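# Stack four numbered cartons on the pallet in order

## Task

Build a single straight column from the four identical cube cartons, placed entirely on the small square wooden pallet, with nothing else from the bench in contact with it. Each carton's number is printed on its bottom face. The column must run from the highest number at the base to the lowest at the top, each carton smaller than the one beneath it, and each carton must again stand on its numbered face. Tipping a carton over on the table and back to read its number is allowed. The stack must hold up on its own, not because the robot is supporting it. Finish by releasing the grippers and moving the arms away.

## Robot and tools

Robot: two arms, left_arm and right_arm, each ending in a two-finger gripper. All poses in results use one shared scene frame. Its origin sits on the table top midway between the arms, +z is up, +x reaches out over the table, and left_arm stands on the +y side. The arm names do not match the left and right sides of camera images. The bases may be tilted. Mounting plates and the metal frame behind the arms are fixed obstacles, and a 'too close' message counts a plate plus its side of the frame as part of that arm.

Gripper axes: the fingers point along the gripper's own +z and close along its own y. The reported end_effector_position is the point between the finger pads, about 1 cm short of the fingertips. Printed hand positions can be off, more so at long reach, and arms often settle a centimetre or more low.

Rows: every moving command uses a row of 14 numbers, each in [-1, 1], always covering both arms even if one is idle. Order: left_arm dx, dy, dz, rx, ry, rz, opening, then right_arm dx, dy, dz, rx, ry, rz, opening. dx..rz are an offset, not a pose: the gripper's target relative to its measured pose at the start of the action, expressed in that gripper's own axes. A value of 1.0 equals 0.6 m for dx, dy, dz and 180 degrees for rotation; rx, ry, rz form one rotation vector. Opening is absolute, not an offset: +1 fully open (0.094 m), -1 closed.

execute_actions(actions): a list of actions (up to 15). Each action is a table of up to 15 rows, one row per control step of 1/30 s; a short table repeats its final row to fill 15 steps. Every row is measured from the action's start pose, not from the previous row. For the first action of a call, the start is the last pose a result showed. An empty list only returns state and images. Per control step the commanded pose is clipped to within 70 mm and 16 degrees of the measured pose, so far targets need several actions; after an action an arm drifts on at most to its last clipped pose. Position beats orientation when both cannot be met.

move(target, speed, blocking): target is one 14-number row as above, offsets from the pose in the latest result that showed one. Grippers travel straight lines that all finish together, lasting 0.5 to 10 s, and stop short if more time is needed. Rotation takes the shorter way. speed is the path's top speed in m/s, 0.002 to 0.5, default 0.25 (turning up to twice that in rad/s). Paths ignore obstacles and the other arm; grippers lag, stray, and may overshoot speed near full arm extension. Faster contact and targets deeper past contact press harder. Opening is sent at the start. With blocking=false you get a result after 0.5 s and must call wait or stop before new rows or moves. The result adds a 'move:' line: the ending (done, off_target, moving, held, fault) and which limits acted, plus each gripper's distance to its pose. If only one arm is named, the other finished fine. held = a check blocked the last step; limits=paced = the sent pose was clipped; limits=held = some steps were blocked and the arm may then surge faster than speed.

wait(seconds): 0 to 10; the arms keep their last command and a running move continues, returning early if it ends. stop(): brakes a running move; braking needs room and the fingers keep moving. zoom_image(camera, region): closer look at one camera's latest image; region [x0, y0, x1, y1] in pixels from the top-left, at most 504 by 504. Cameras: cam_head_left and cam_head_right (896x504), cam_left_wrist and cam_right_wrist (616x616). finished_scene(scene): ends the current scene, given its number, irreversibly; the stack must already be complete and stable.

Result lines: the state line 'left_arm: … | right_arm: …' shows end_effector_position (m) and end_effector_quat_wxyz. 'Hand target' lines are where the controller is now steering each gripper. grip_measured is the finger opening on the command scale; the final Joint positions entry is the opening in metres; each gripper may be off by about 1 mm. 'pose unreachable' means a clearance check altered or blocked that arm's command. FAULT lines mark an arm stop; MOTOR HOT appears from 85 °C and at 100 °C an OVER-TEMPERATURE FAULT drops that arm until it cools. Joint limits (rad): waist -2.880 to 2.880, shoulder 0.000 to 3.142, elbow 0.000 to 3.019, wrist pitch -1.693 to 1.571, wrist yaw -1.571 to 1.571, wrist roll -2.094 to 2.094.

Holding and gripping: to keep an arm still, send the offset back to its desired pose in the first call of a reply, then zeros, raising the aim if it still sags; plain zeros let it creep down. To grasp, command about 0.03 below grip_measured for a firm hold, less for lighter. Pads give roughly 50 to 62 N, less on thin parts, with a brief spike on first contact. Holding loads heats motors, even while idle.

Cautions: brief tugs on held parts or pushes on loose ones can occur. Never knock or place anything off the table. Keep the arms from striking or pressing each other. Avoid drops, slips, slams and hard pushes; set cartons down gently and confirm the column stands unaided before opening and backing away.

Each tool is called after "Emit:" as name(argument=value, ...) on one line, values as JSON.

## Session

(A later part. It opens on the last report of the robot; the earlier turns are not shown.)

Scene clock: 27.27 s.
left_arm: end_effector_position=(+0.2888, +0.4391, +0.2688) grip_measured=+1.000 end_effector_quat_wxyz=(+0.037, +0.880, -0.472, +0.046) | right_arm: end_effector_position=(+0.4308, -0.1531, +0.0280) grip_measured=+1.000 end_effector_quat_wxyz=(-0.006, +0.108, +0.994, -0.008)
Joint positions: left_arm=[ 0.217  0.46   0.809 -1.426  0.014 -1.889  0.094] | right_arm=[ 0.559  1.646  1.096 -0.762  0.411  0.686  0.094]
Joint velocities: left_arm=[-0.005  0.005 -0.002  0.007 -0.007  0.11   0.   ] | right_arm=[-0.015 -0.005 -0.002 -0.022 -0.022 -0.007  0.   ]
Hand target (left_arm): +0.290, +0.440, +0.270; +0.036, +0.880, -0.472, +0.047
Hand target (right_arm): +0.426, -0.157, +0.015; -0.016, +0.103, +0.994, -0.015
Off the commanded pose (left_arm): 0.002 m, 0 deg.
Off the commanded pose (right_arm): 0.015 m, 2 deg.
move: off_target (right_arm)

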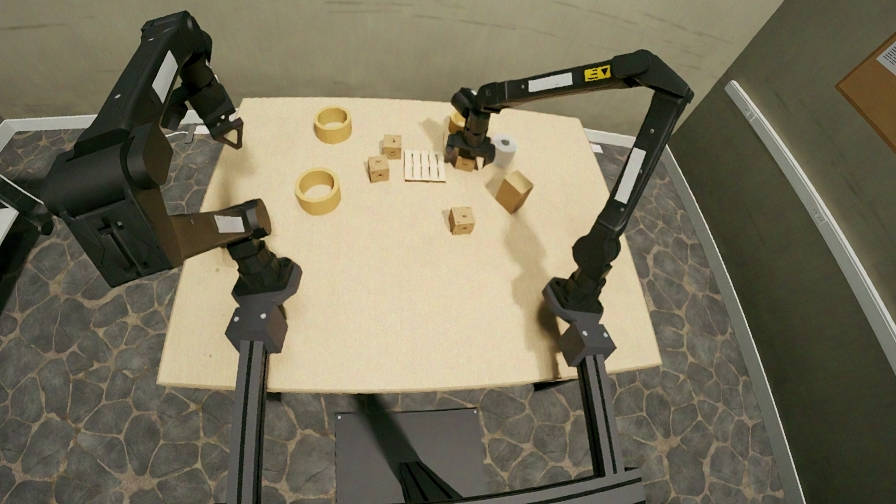

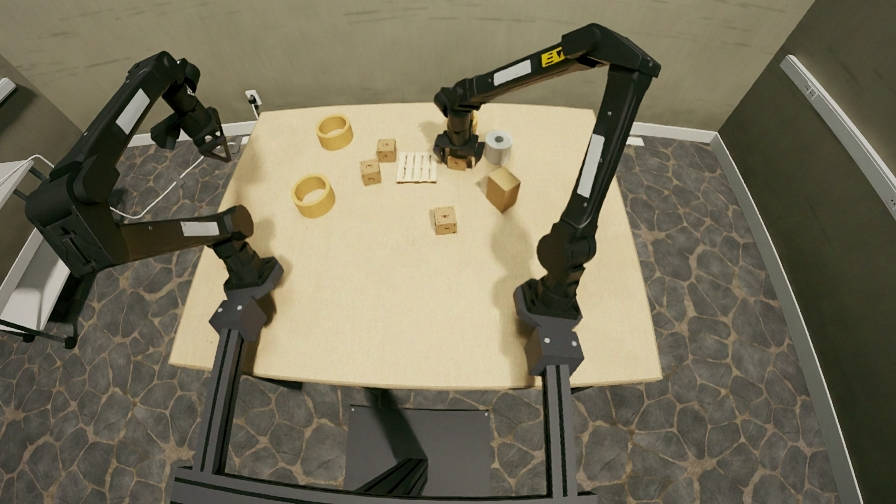

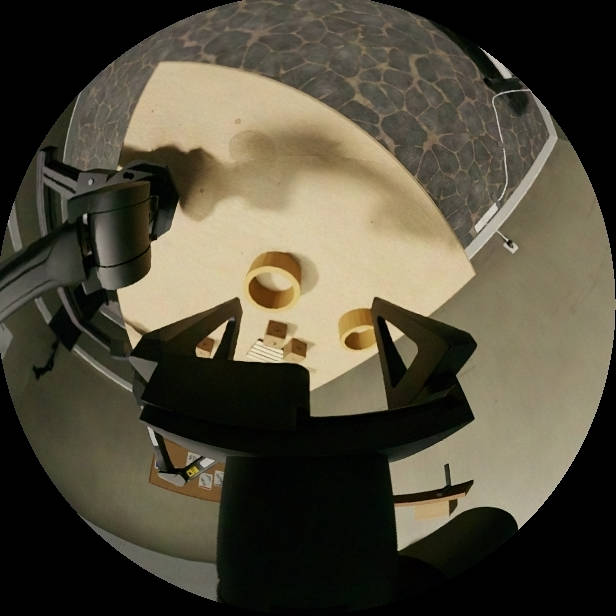

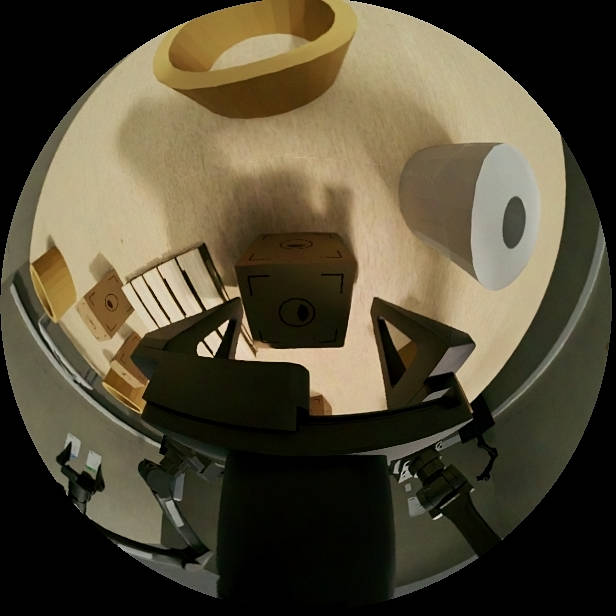

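Emit:
move(target=[0,0,0,0,0,0,1,0,0.008,0,0,0,0,0.06])

Emit:
move(target=[0,0,0,0,0,0,1,0,0,-0.18,0,0,0,0.06])

Emit:
move(target=[0,0,0,0,0,0,1,0.24,0.05,-0.15,0,0,-0.07,0.06], speed=0.4)

Emit:
move(target=[0,0,0,0,0,0,1,0,0.05,0,-0.53,0.205,-0.147,0.06], speed=0.4)

Emit:
zoom_image(camera="cam_head_left", region=[410,100,550,220])

Scene clock: 28.37 s.
left_arm: end_effector_position=(+0.2879, +0.4387, +0.2675) grip_measured=+1.000 end_effector_quat_wxyz=(+0.038, +0.879, -0.472, +0.045) | right_arm: end_effector_position=(+0.4308, -0.1530, +0.0280) grip_measured=+0.123 end_effector_quat_wxyz=(-0.007, +0.108, +0.994, -0.008)
Joint positions: left_arm=[ 0.217  0.46   0.806 -1.426  0.014 -1.889  0.094] | right_arm=[ 0.559  1.646  1.096 -0.762  0.411  0.684  0.053]
Joint velocities: left_arm=[-0.005  0.005 -0.002 -0.002  0.007 -0.007  0.   ] | right_arm=[ 0.005 -0.005 -0.007 -0.017 -0.022 -0.051  0.001]
Hand target (left_arm): +0.289, +0.439, +0.269; +0.037, +0.880, -0.472, +0.046
Hand target (right_arm): +0.432, -0.148, +0.028; -0.006, +0.108, +0.994, -0.008
Off the commanded pose (left_arm): 0.002 m, 0 deg.
Off the commanded pose (right_arm): 0.005 m, 0 deg.
move: done

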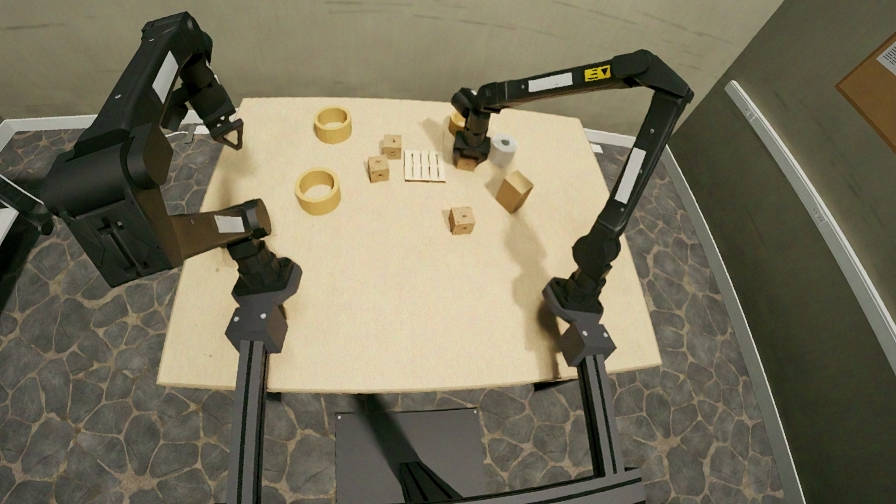

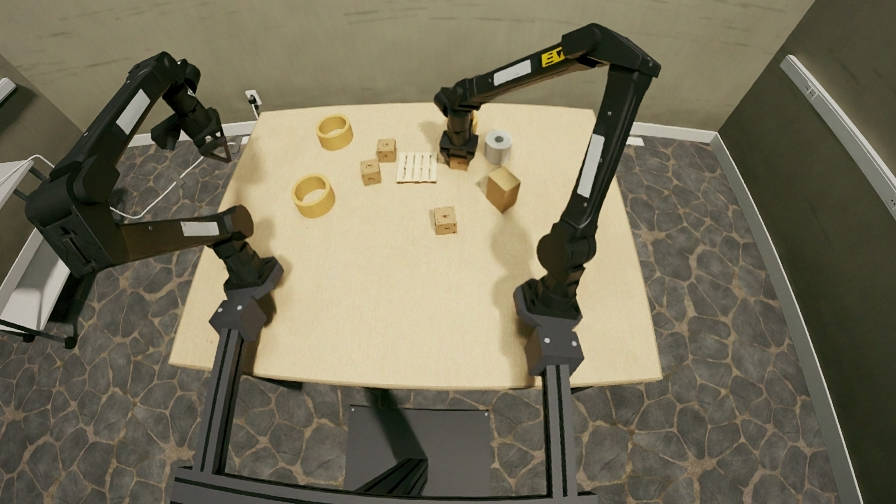

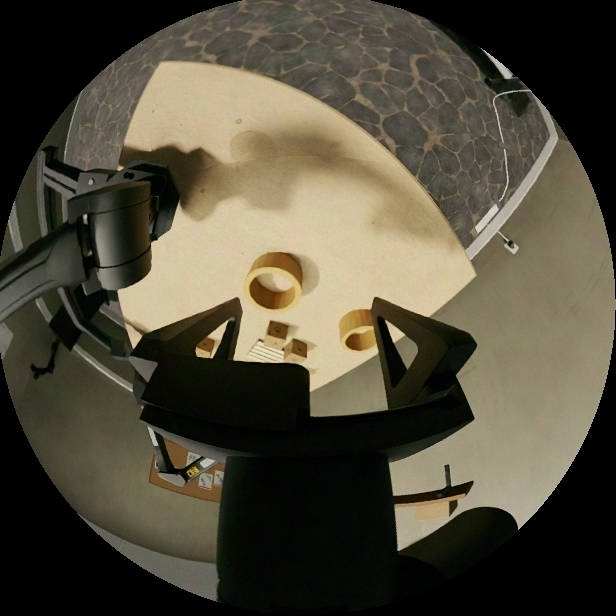

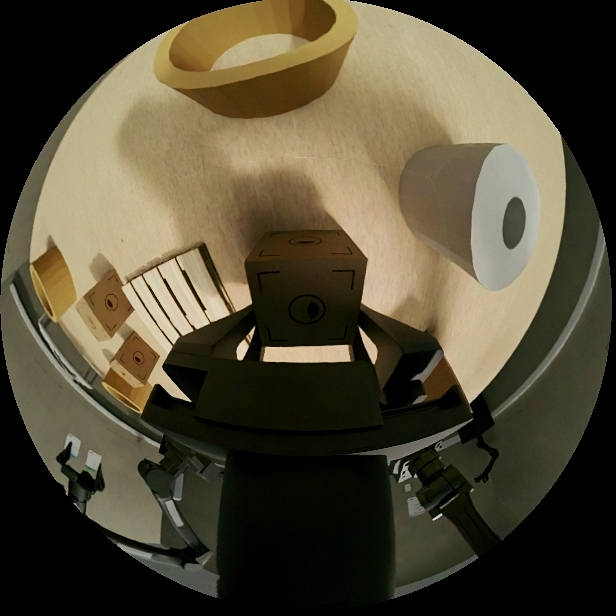

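Scene clock: 29.27 s.
left_arm: end_effector_position=(+0.2868, +0.4382, +0.2661) grip_measured=+1.000 end_effector_quat_wxyz=(+0.039, +0.879, -0.472, +0.044) | right_arm: end_effector_position=(+0.4188, -0.1554, +0.1249) grip_measured=+0.123 end_effector_quat_wxyz=(-0.016, +0.096, +0.995, -0.016)
Joint positions: left_arm=[ 0.217  0.46   0.802 -1.426  0.014 -1.889  0.094] | right_arm=[ 0.655  1.49   1.151 -1.044  0.434  0.776  0.053]
Joint velocities: left_arm=[-0.015  0.005  0.002  0.002 -0.007  0.037  0.   ] | right_arm=[-0.015 -0.005 -0.017 -0.007  0.066  0.037  0.   ]
Hand target (left_arm): +0.288, +0.439, +0.267; +0.038, +0.879, -0.472, +0.045
Hand target (right_arm): +0.431, -0.151, +0.135; -0.007, +0.107, +0.994, -0.009
Off the commanded pose (left_arm): 0.002 m, 0 deg.
Off the commanded pose (right_arm): 0.018 m, 2 deg.
move: off_target (right_arm)

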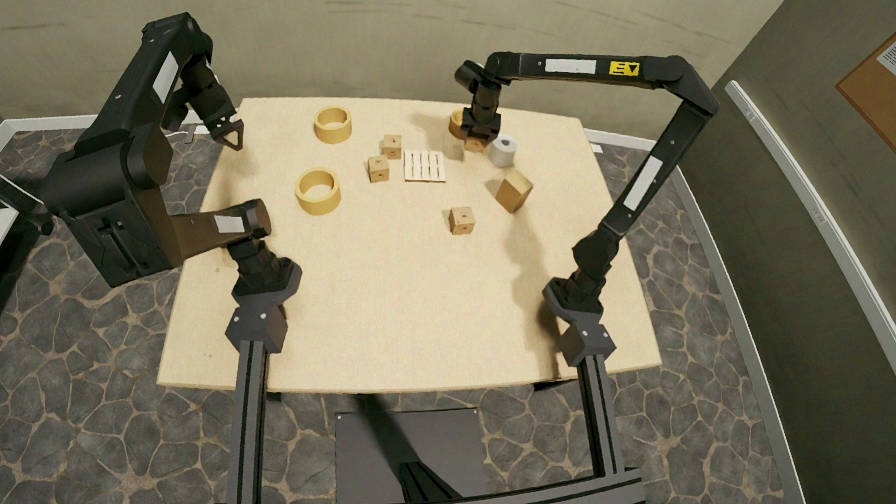

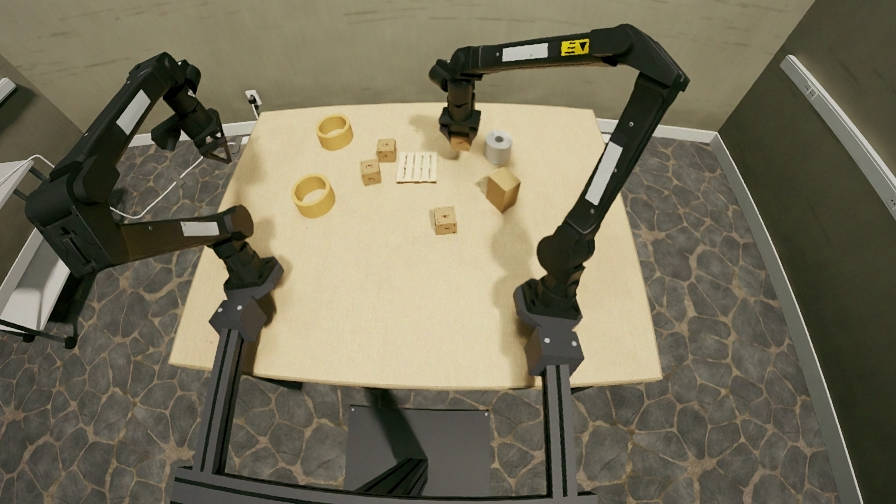

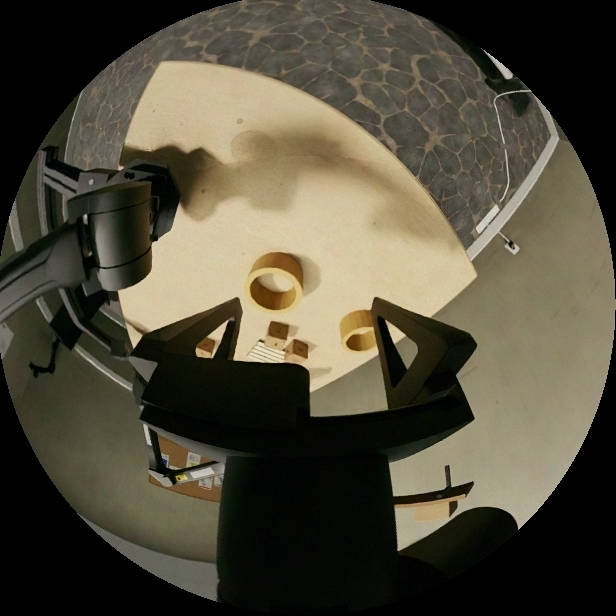

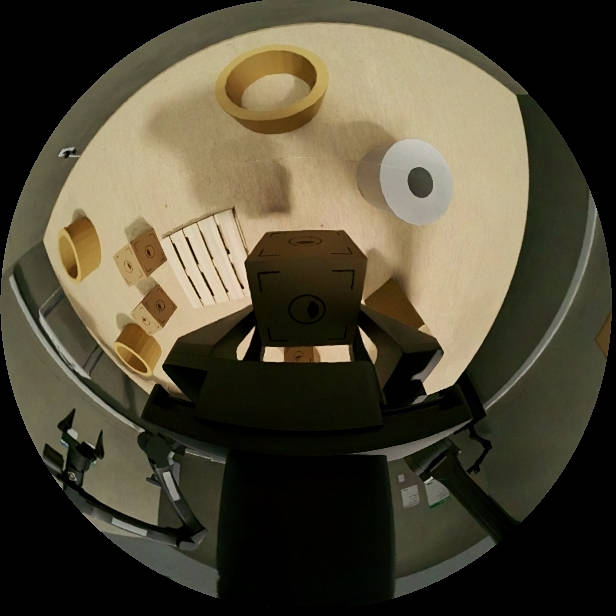

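Scene clock: 30.33 s.
left_arm: end_effector_position=(+0.2859, +0.4378, +0.2648) grip_measured=+1.000 end_effector_quat_wxyz=(+0.041, +0.879, -0.472, +0.042) | right_arm: end_effector_position=(+0.2814, -0.0904, +0.2126) grip_measured=+0.123 end_effector_quat_wxyz=(-0.019, -0.029, +0.999, -0.018)
Joint positions: left_arm=[ 0.217  0.46   0.798 -1.426  0.014 -1.889  0.094] | right_arm=[ 1.071  1.39   1.067 -1.272  0.473  0.99   0.053]
Joint velocities: left_arm=[-0.024 -0.015  0.007 -0.007 -0.081 -0.007  0.   ] | right_arm=[ 0.005 -0.005  0.007  0.012  0.022  0.066  0.   ]
Hand target (left_arm): +0.287, +0.438, +0.266; +0.039, +0.879, -0.472, +0.044
Hand target (right_arm): +0.286, -0.096, +0.214; -0.018, -0.014, +1.000, -0.019
Off the commanded pose (left_arm): 0.002 m, 0 deg.
Off the commanded pose (right_arm): 0.009 m, 2 deg.
move: done

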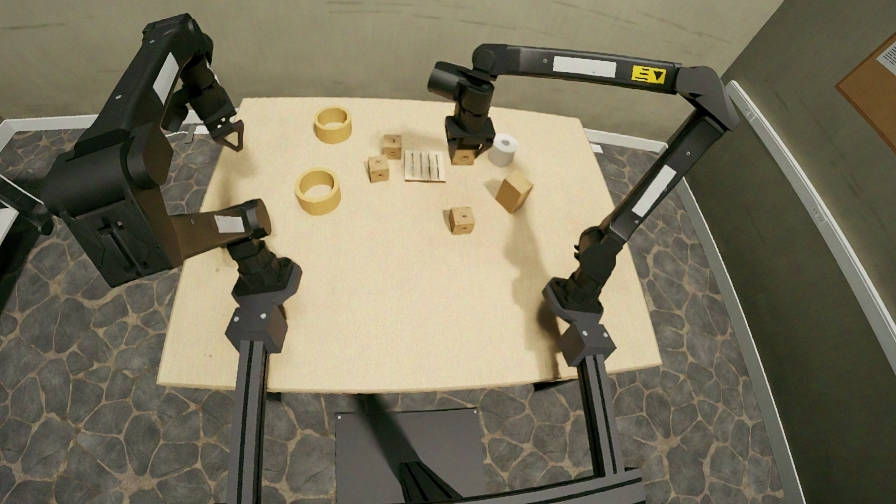

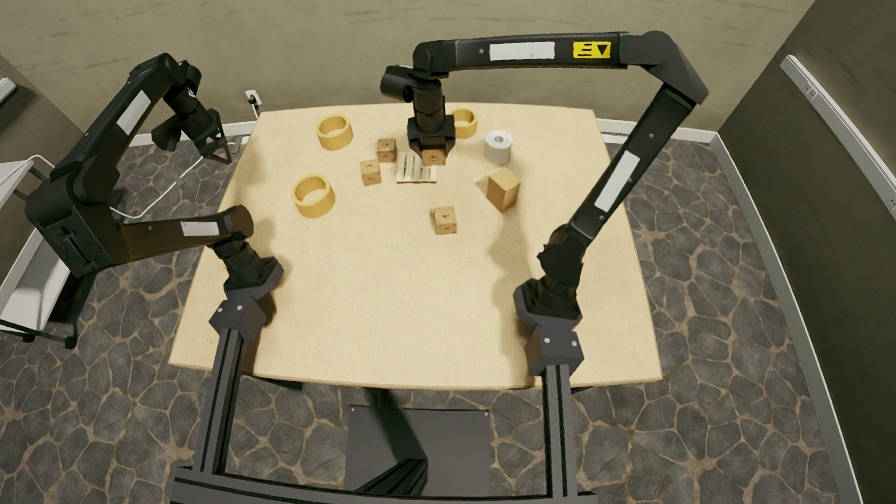

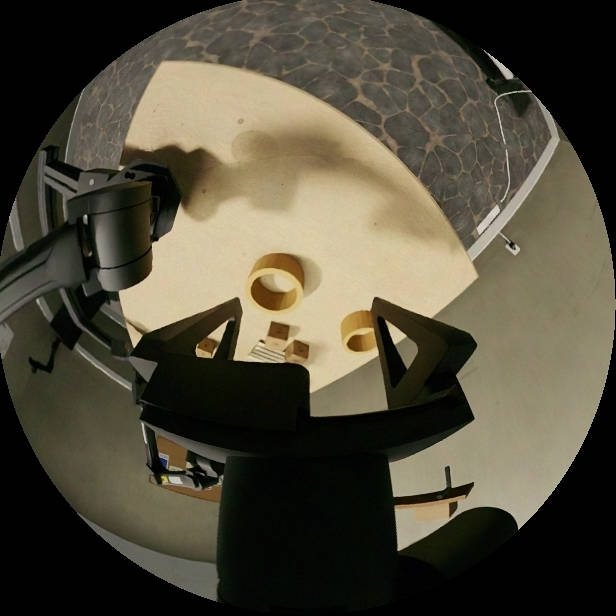

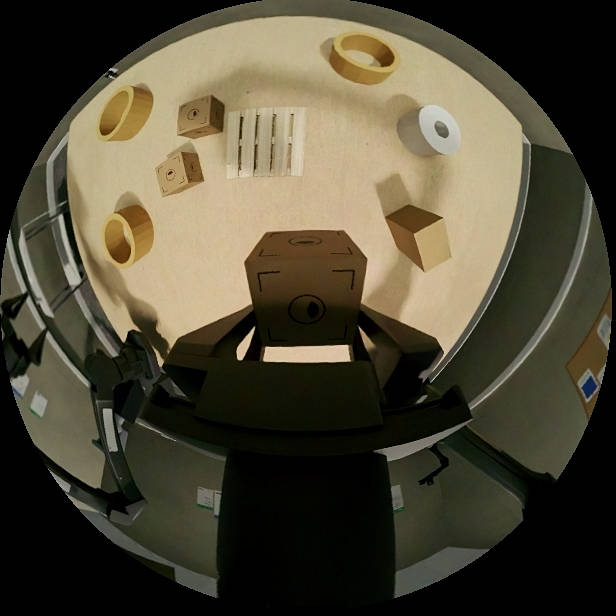

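Scene clock: 33.53 s.
left_arm: end_effector_position=(+0.2848, +0.4374, +0.2634) grip_measured=+1.000 end_effector_quat_wxyz=(+0.042, +0.879, -0.472, +0.041) | right_arm: end_effector_position=(+0.2736, -0.0608, +0.2223) grip_measured=+0.122 end_effector_quat_wxyz=(-0.312, -0.195, +0.606, +0.706)
Joint positions: left_arm=[ 0.217  0.46   0.794 -1.426  0.014 -1.889  0.094] | right_arm=[ 0.523  1.731  1.094 -1.651 -1.217 -0.818  0.053]
Joint velocities: left_arm=[-0.005 -0.005 -0.002  0.002 -0.051  0.037  0.   ] | right_arm=[-0.015 -0.005  0.007  0.007  0.037 -0.125  0.   ]
Hand target (left_arm): +0.286, +0.438, +0.265; +0.041, +0.879, -0.472, +0.042
Hand target (right_arm): +0.284, -0.059, +0.216; -0.306, -0.194, +0.606, +0.708
Off the commanded pose (left_arm): 0.002 m, 0 deg.
Off the commanded pose (right_arm): 0.012 m, 1 deg.
move: off_target (right_arm)

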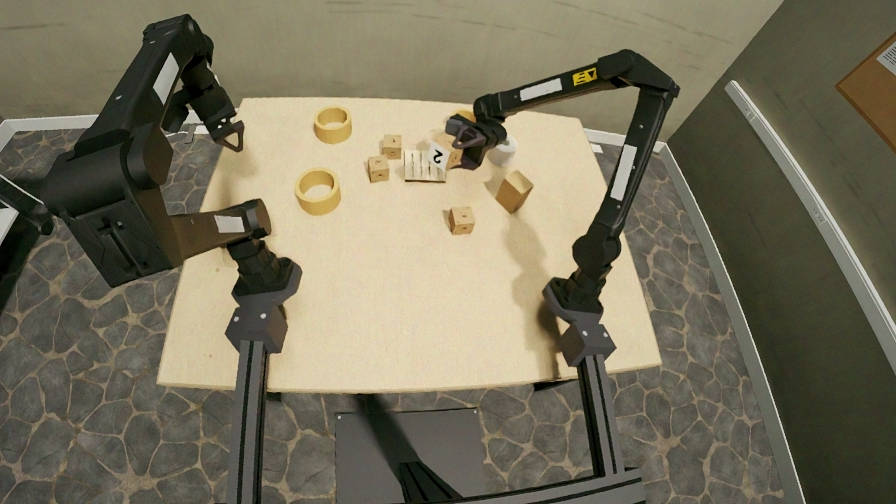

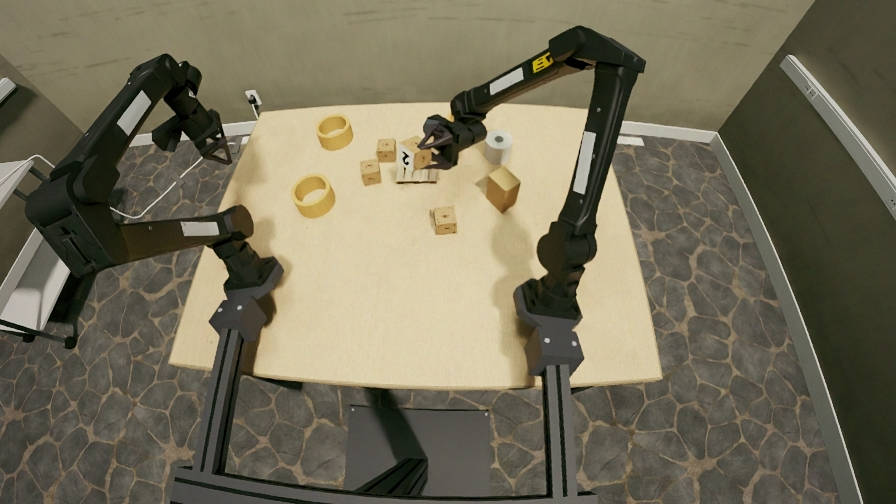

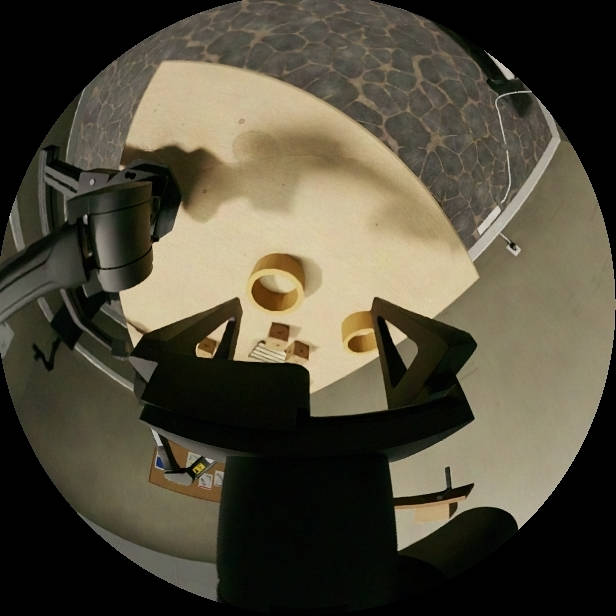

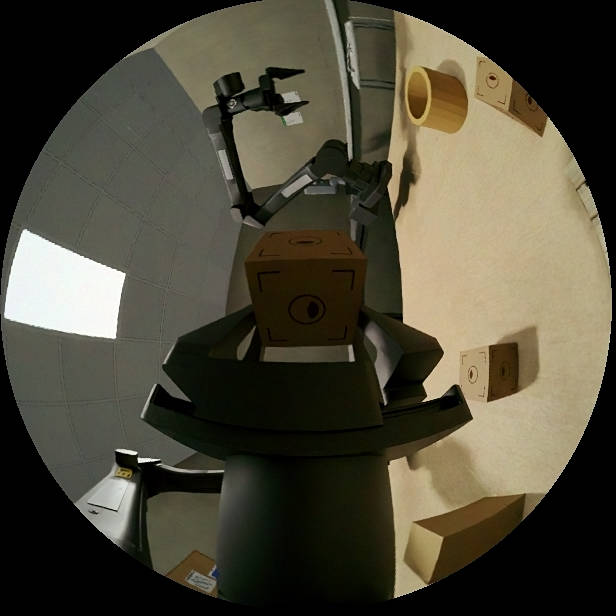

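Region (410, 100, 550, 220) of cam_head_left's 896x504 image, scaled by 3.600, with more detail than that image has; it fills the top 432 rows of this view, and the rest is white.

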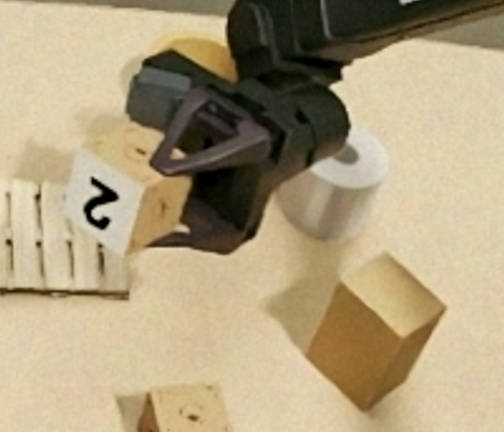

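Emit:
move(target=[0,0,0,0,0,0,1,-0.028,-0.175,0.125,0.52,-0.23,0.144,0.06], speed=0.4)

Scene clock: 36.70 s.
left_arm: end_effector_position=(+0.2838, +0.4370, +0.2621) grip_measured=+1.000 end_effector_quat_wxyz=(+0.043, +0.879, -0.473, +0.040) | right_arm: end_effector_position=(+0.2046, -0.0082, +0.1176) grip_measured=+0.123 end_effector_quat_wxyz=(-0.007, -0.019, +1.000, -0.017)
Joint positions: left_arm=[ 0.217  0.46   0.791 -1.426  0.014 -1.889  0.094] | right_arm=[ 1.202  1.669  0.982 -0.962  0.486  1.152  0.053]
Joint velocities: left_arm=[ 0.005  0.005 -0.012 -0.017  0.022 -0.037  0.   ] | right_arm=[-0.015 -0.005 -0.012 -0.007  0.037  0.022 -0.   ]
Hand target (left_arm): +0.285, +0.437, +0.263; +0.042, +0.879, -0.472, +0.041
Hand target (right_arm): +0.212, +0.008, +0.127; -0.001, -0.009, +1.000, -0.005
Off the commanded pose (left_arm): 0.002 m, 0 deg.
Off the commanded pose (right_arm): 0.028 m, 3 deg.
move: off_target (right_arm)

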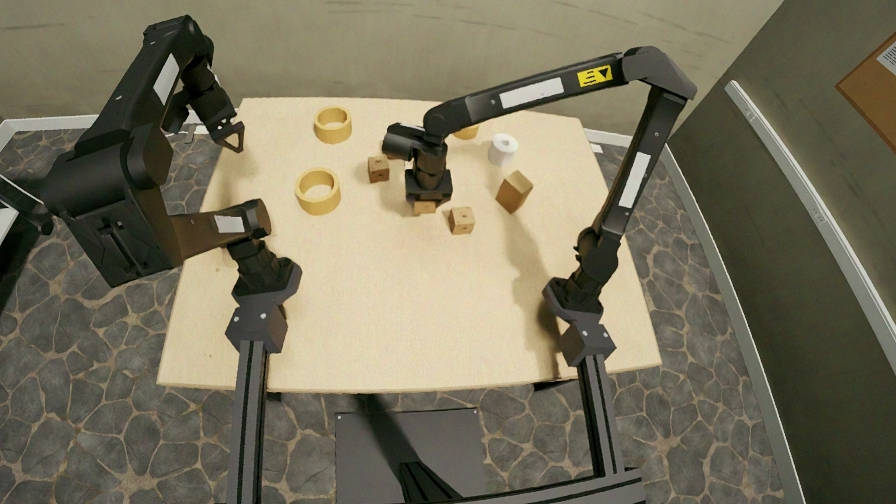

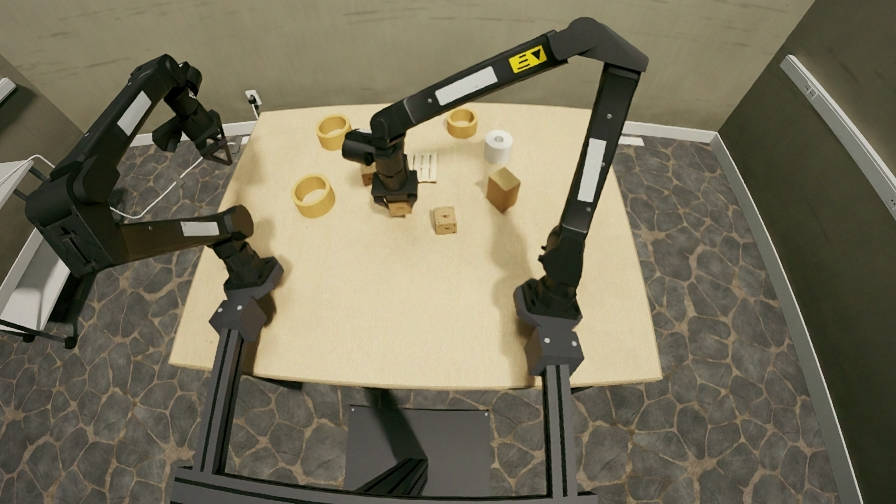

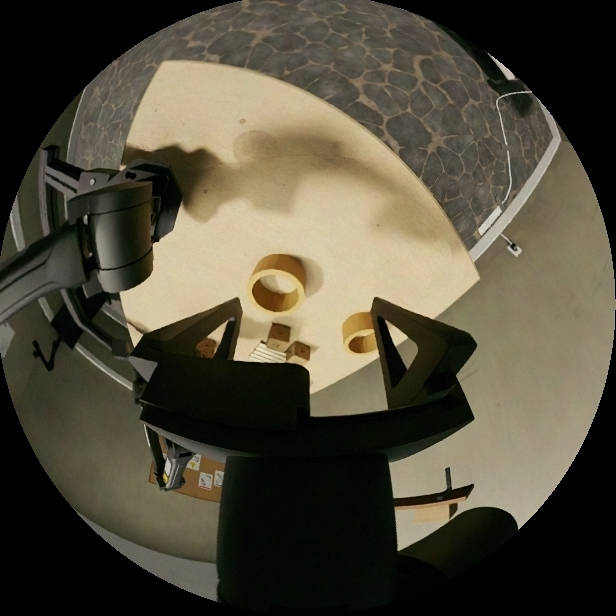

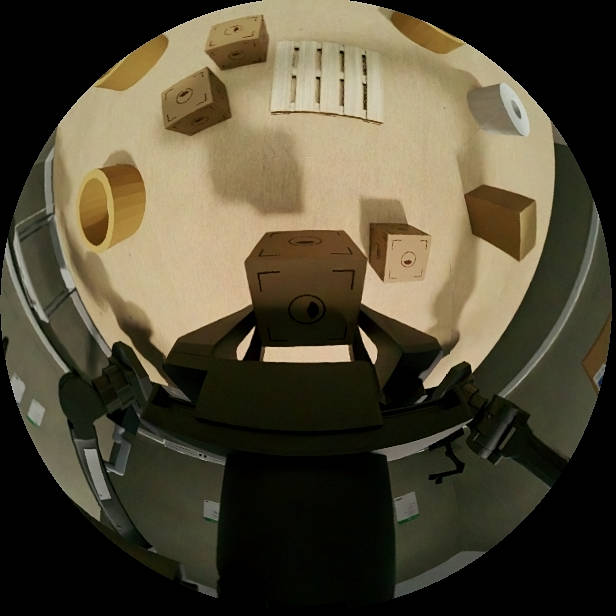

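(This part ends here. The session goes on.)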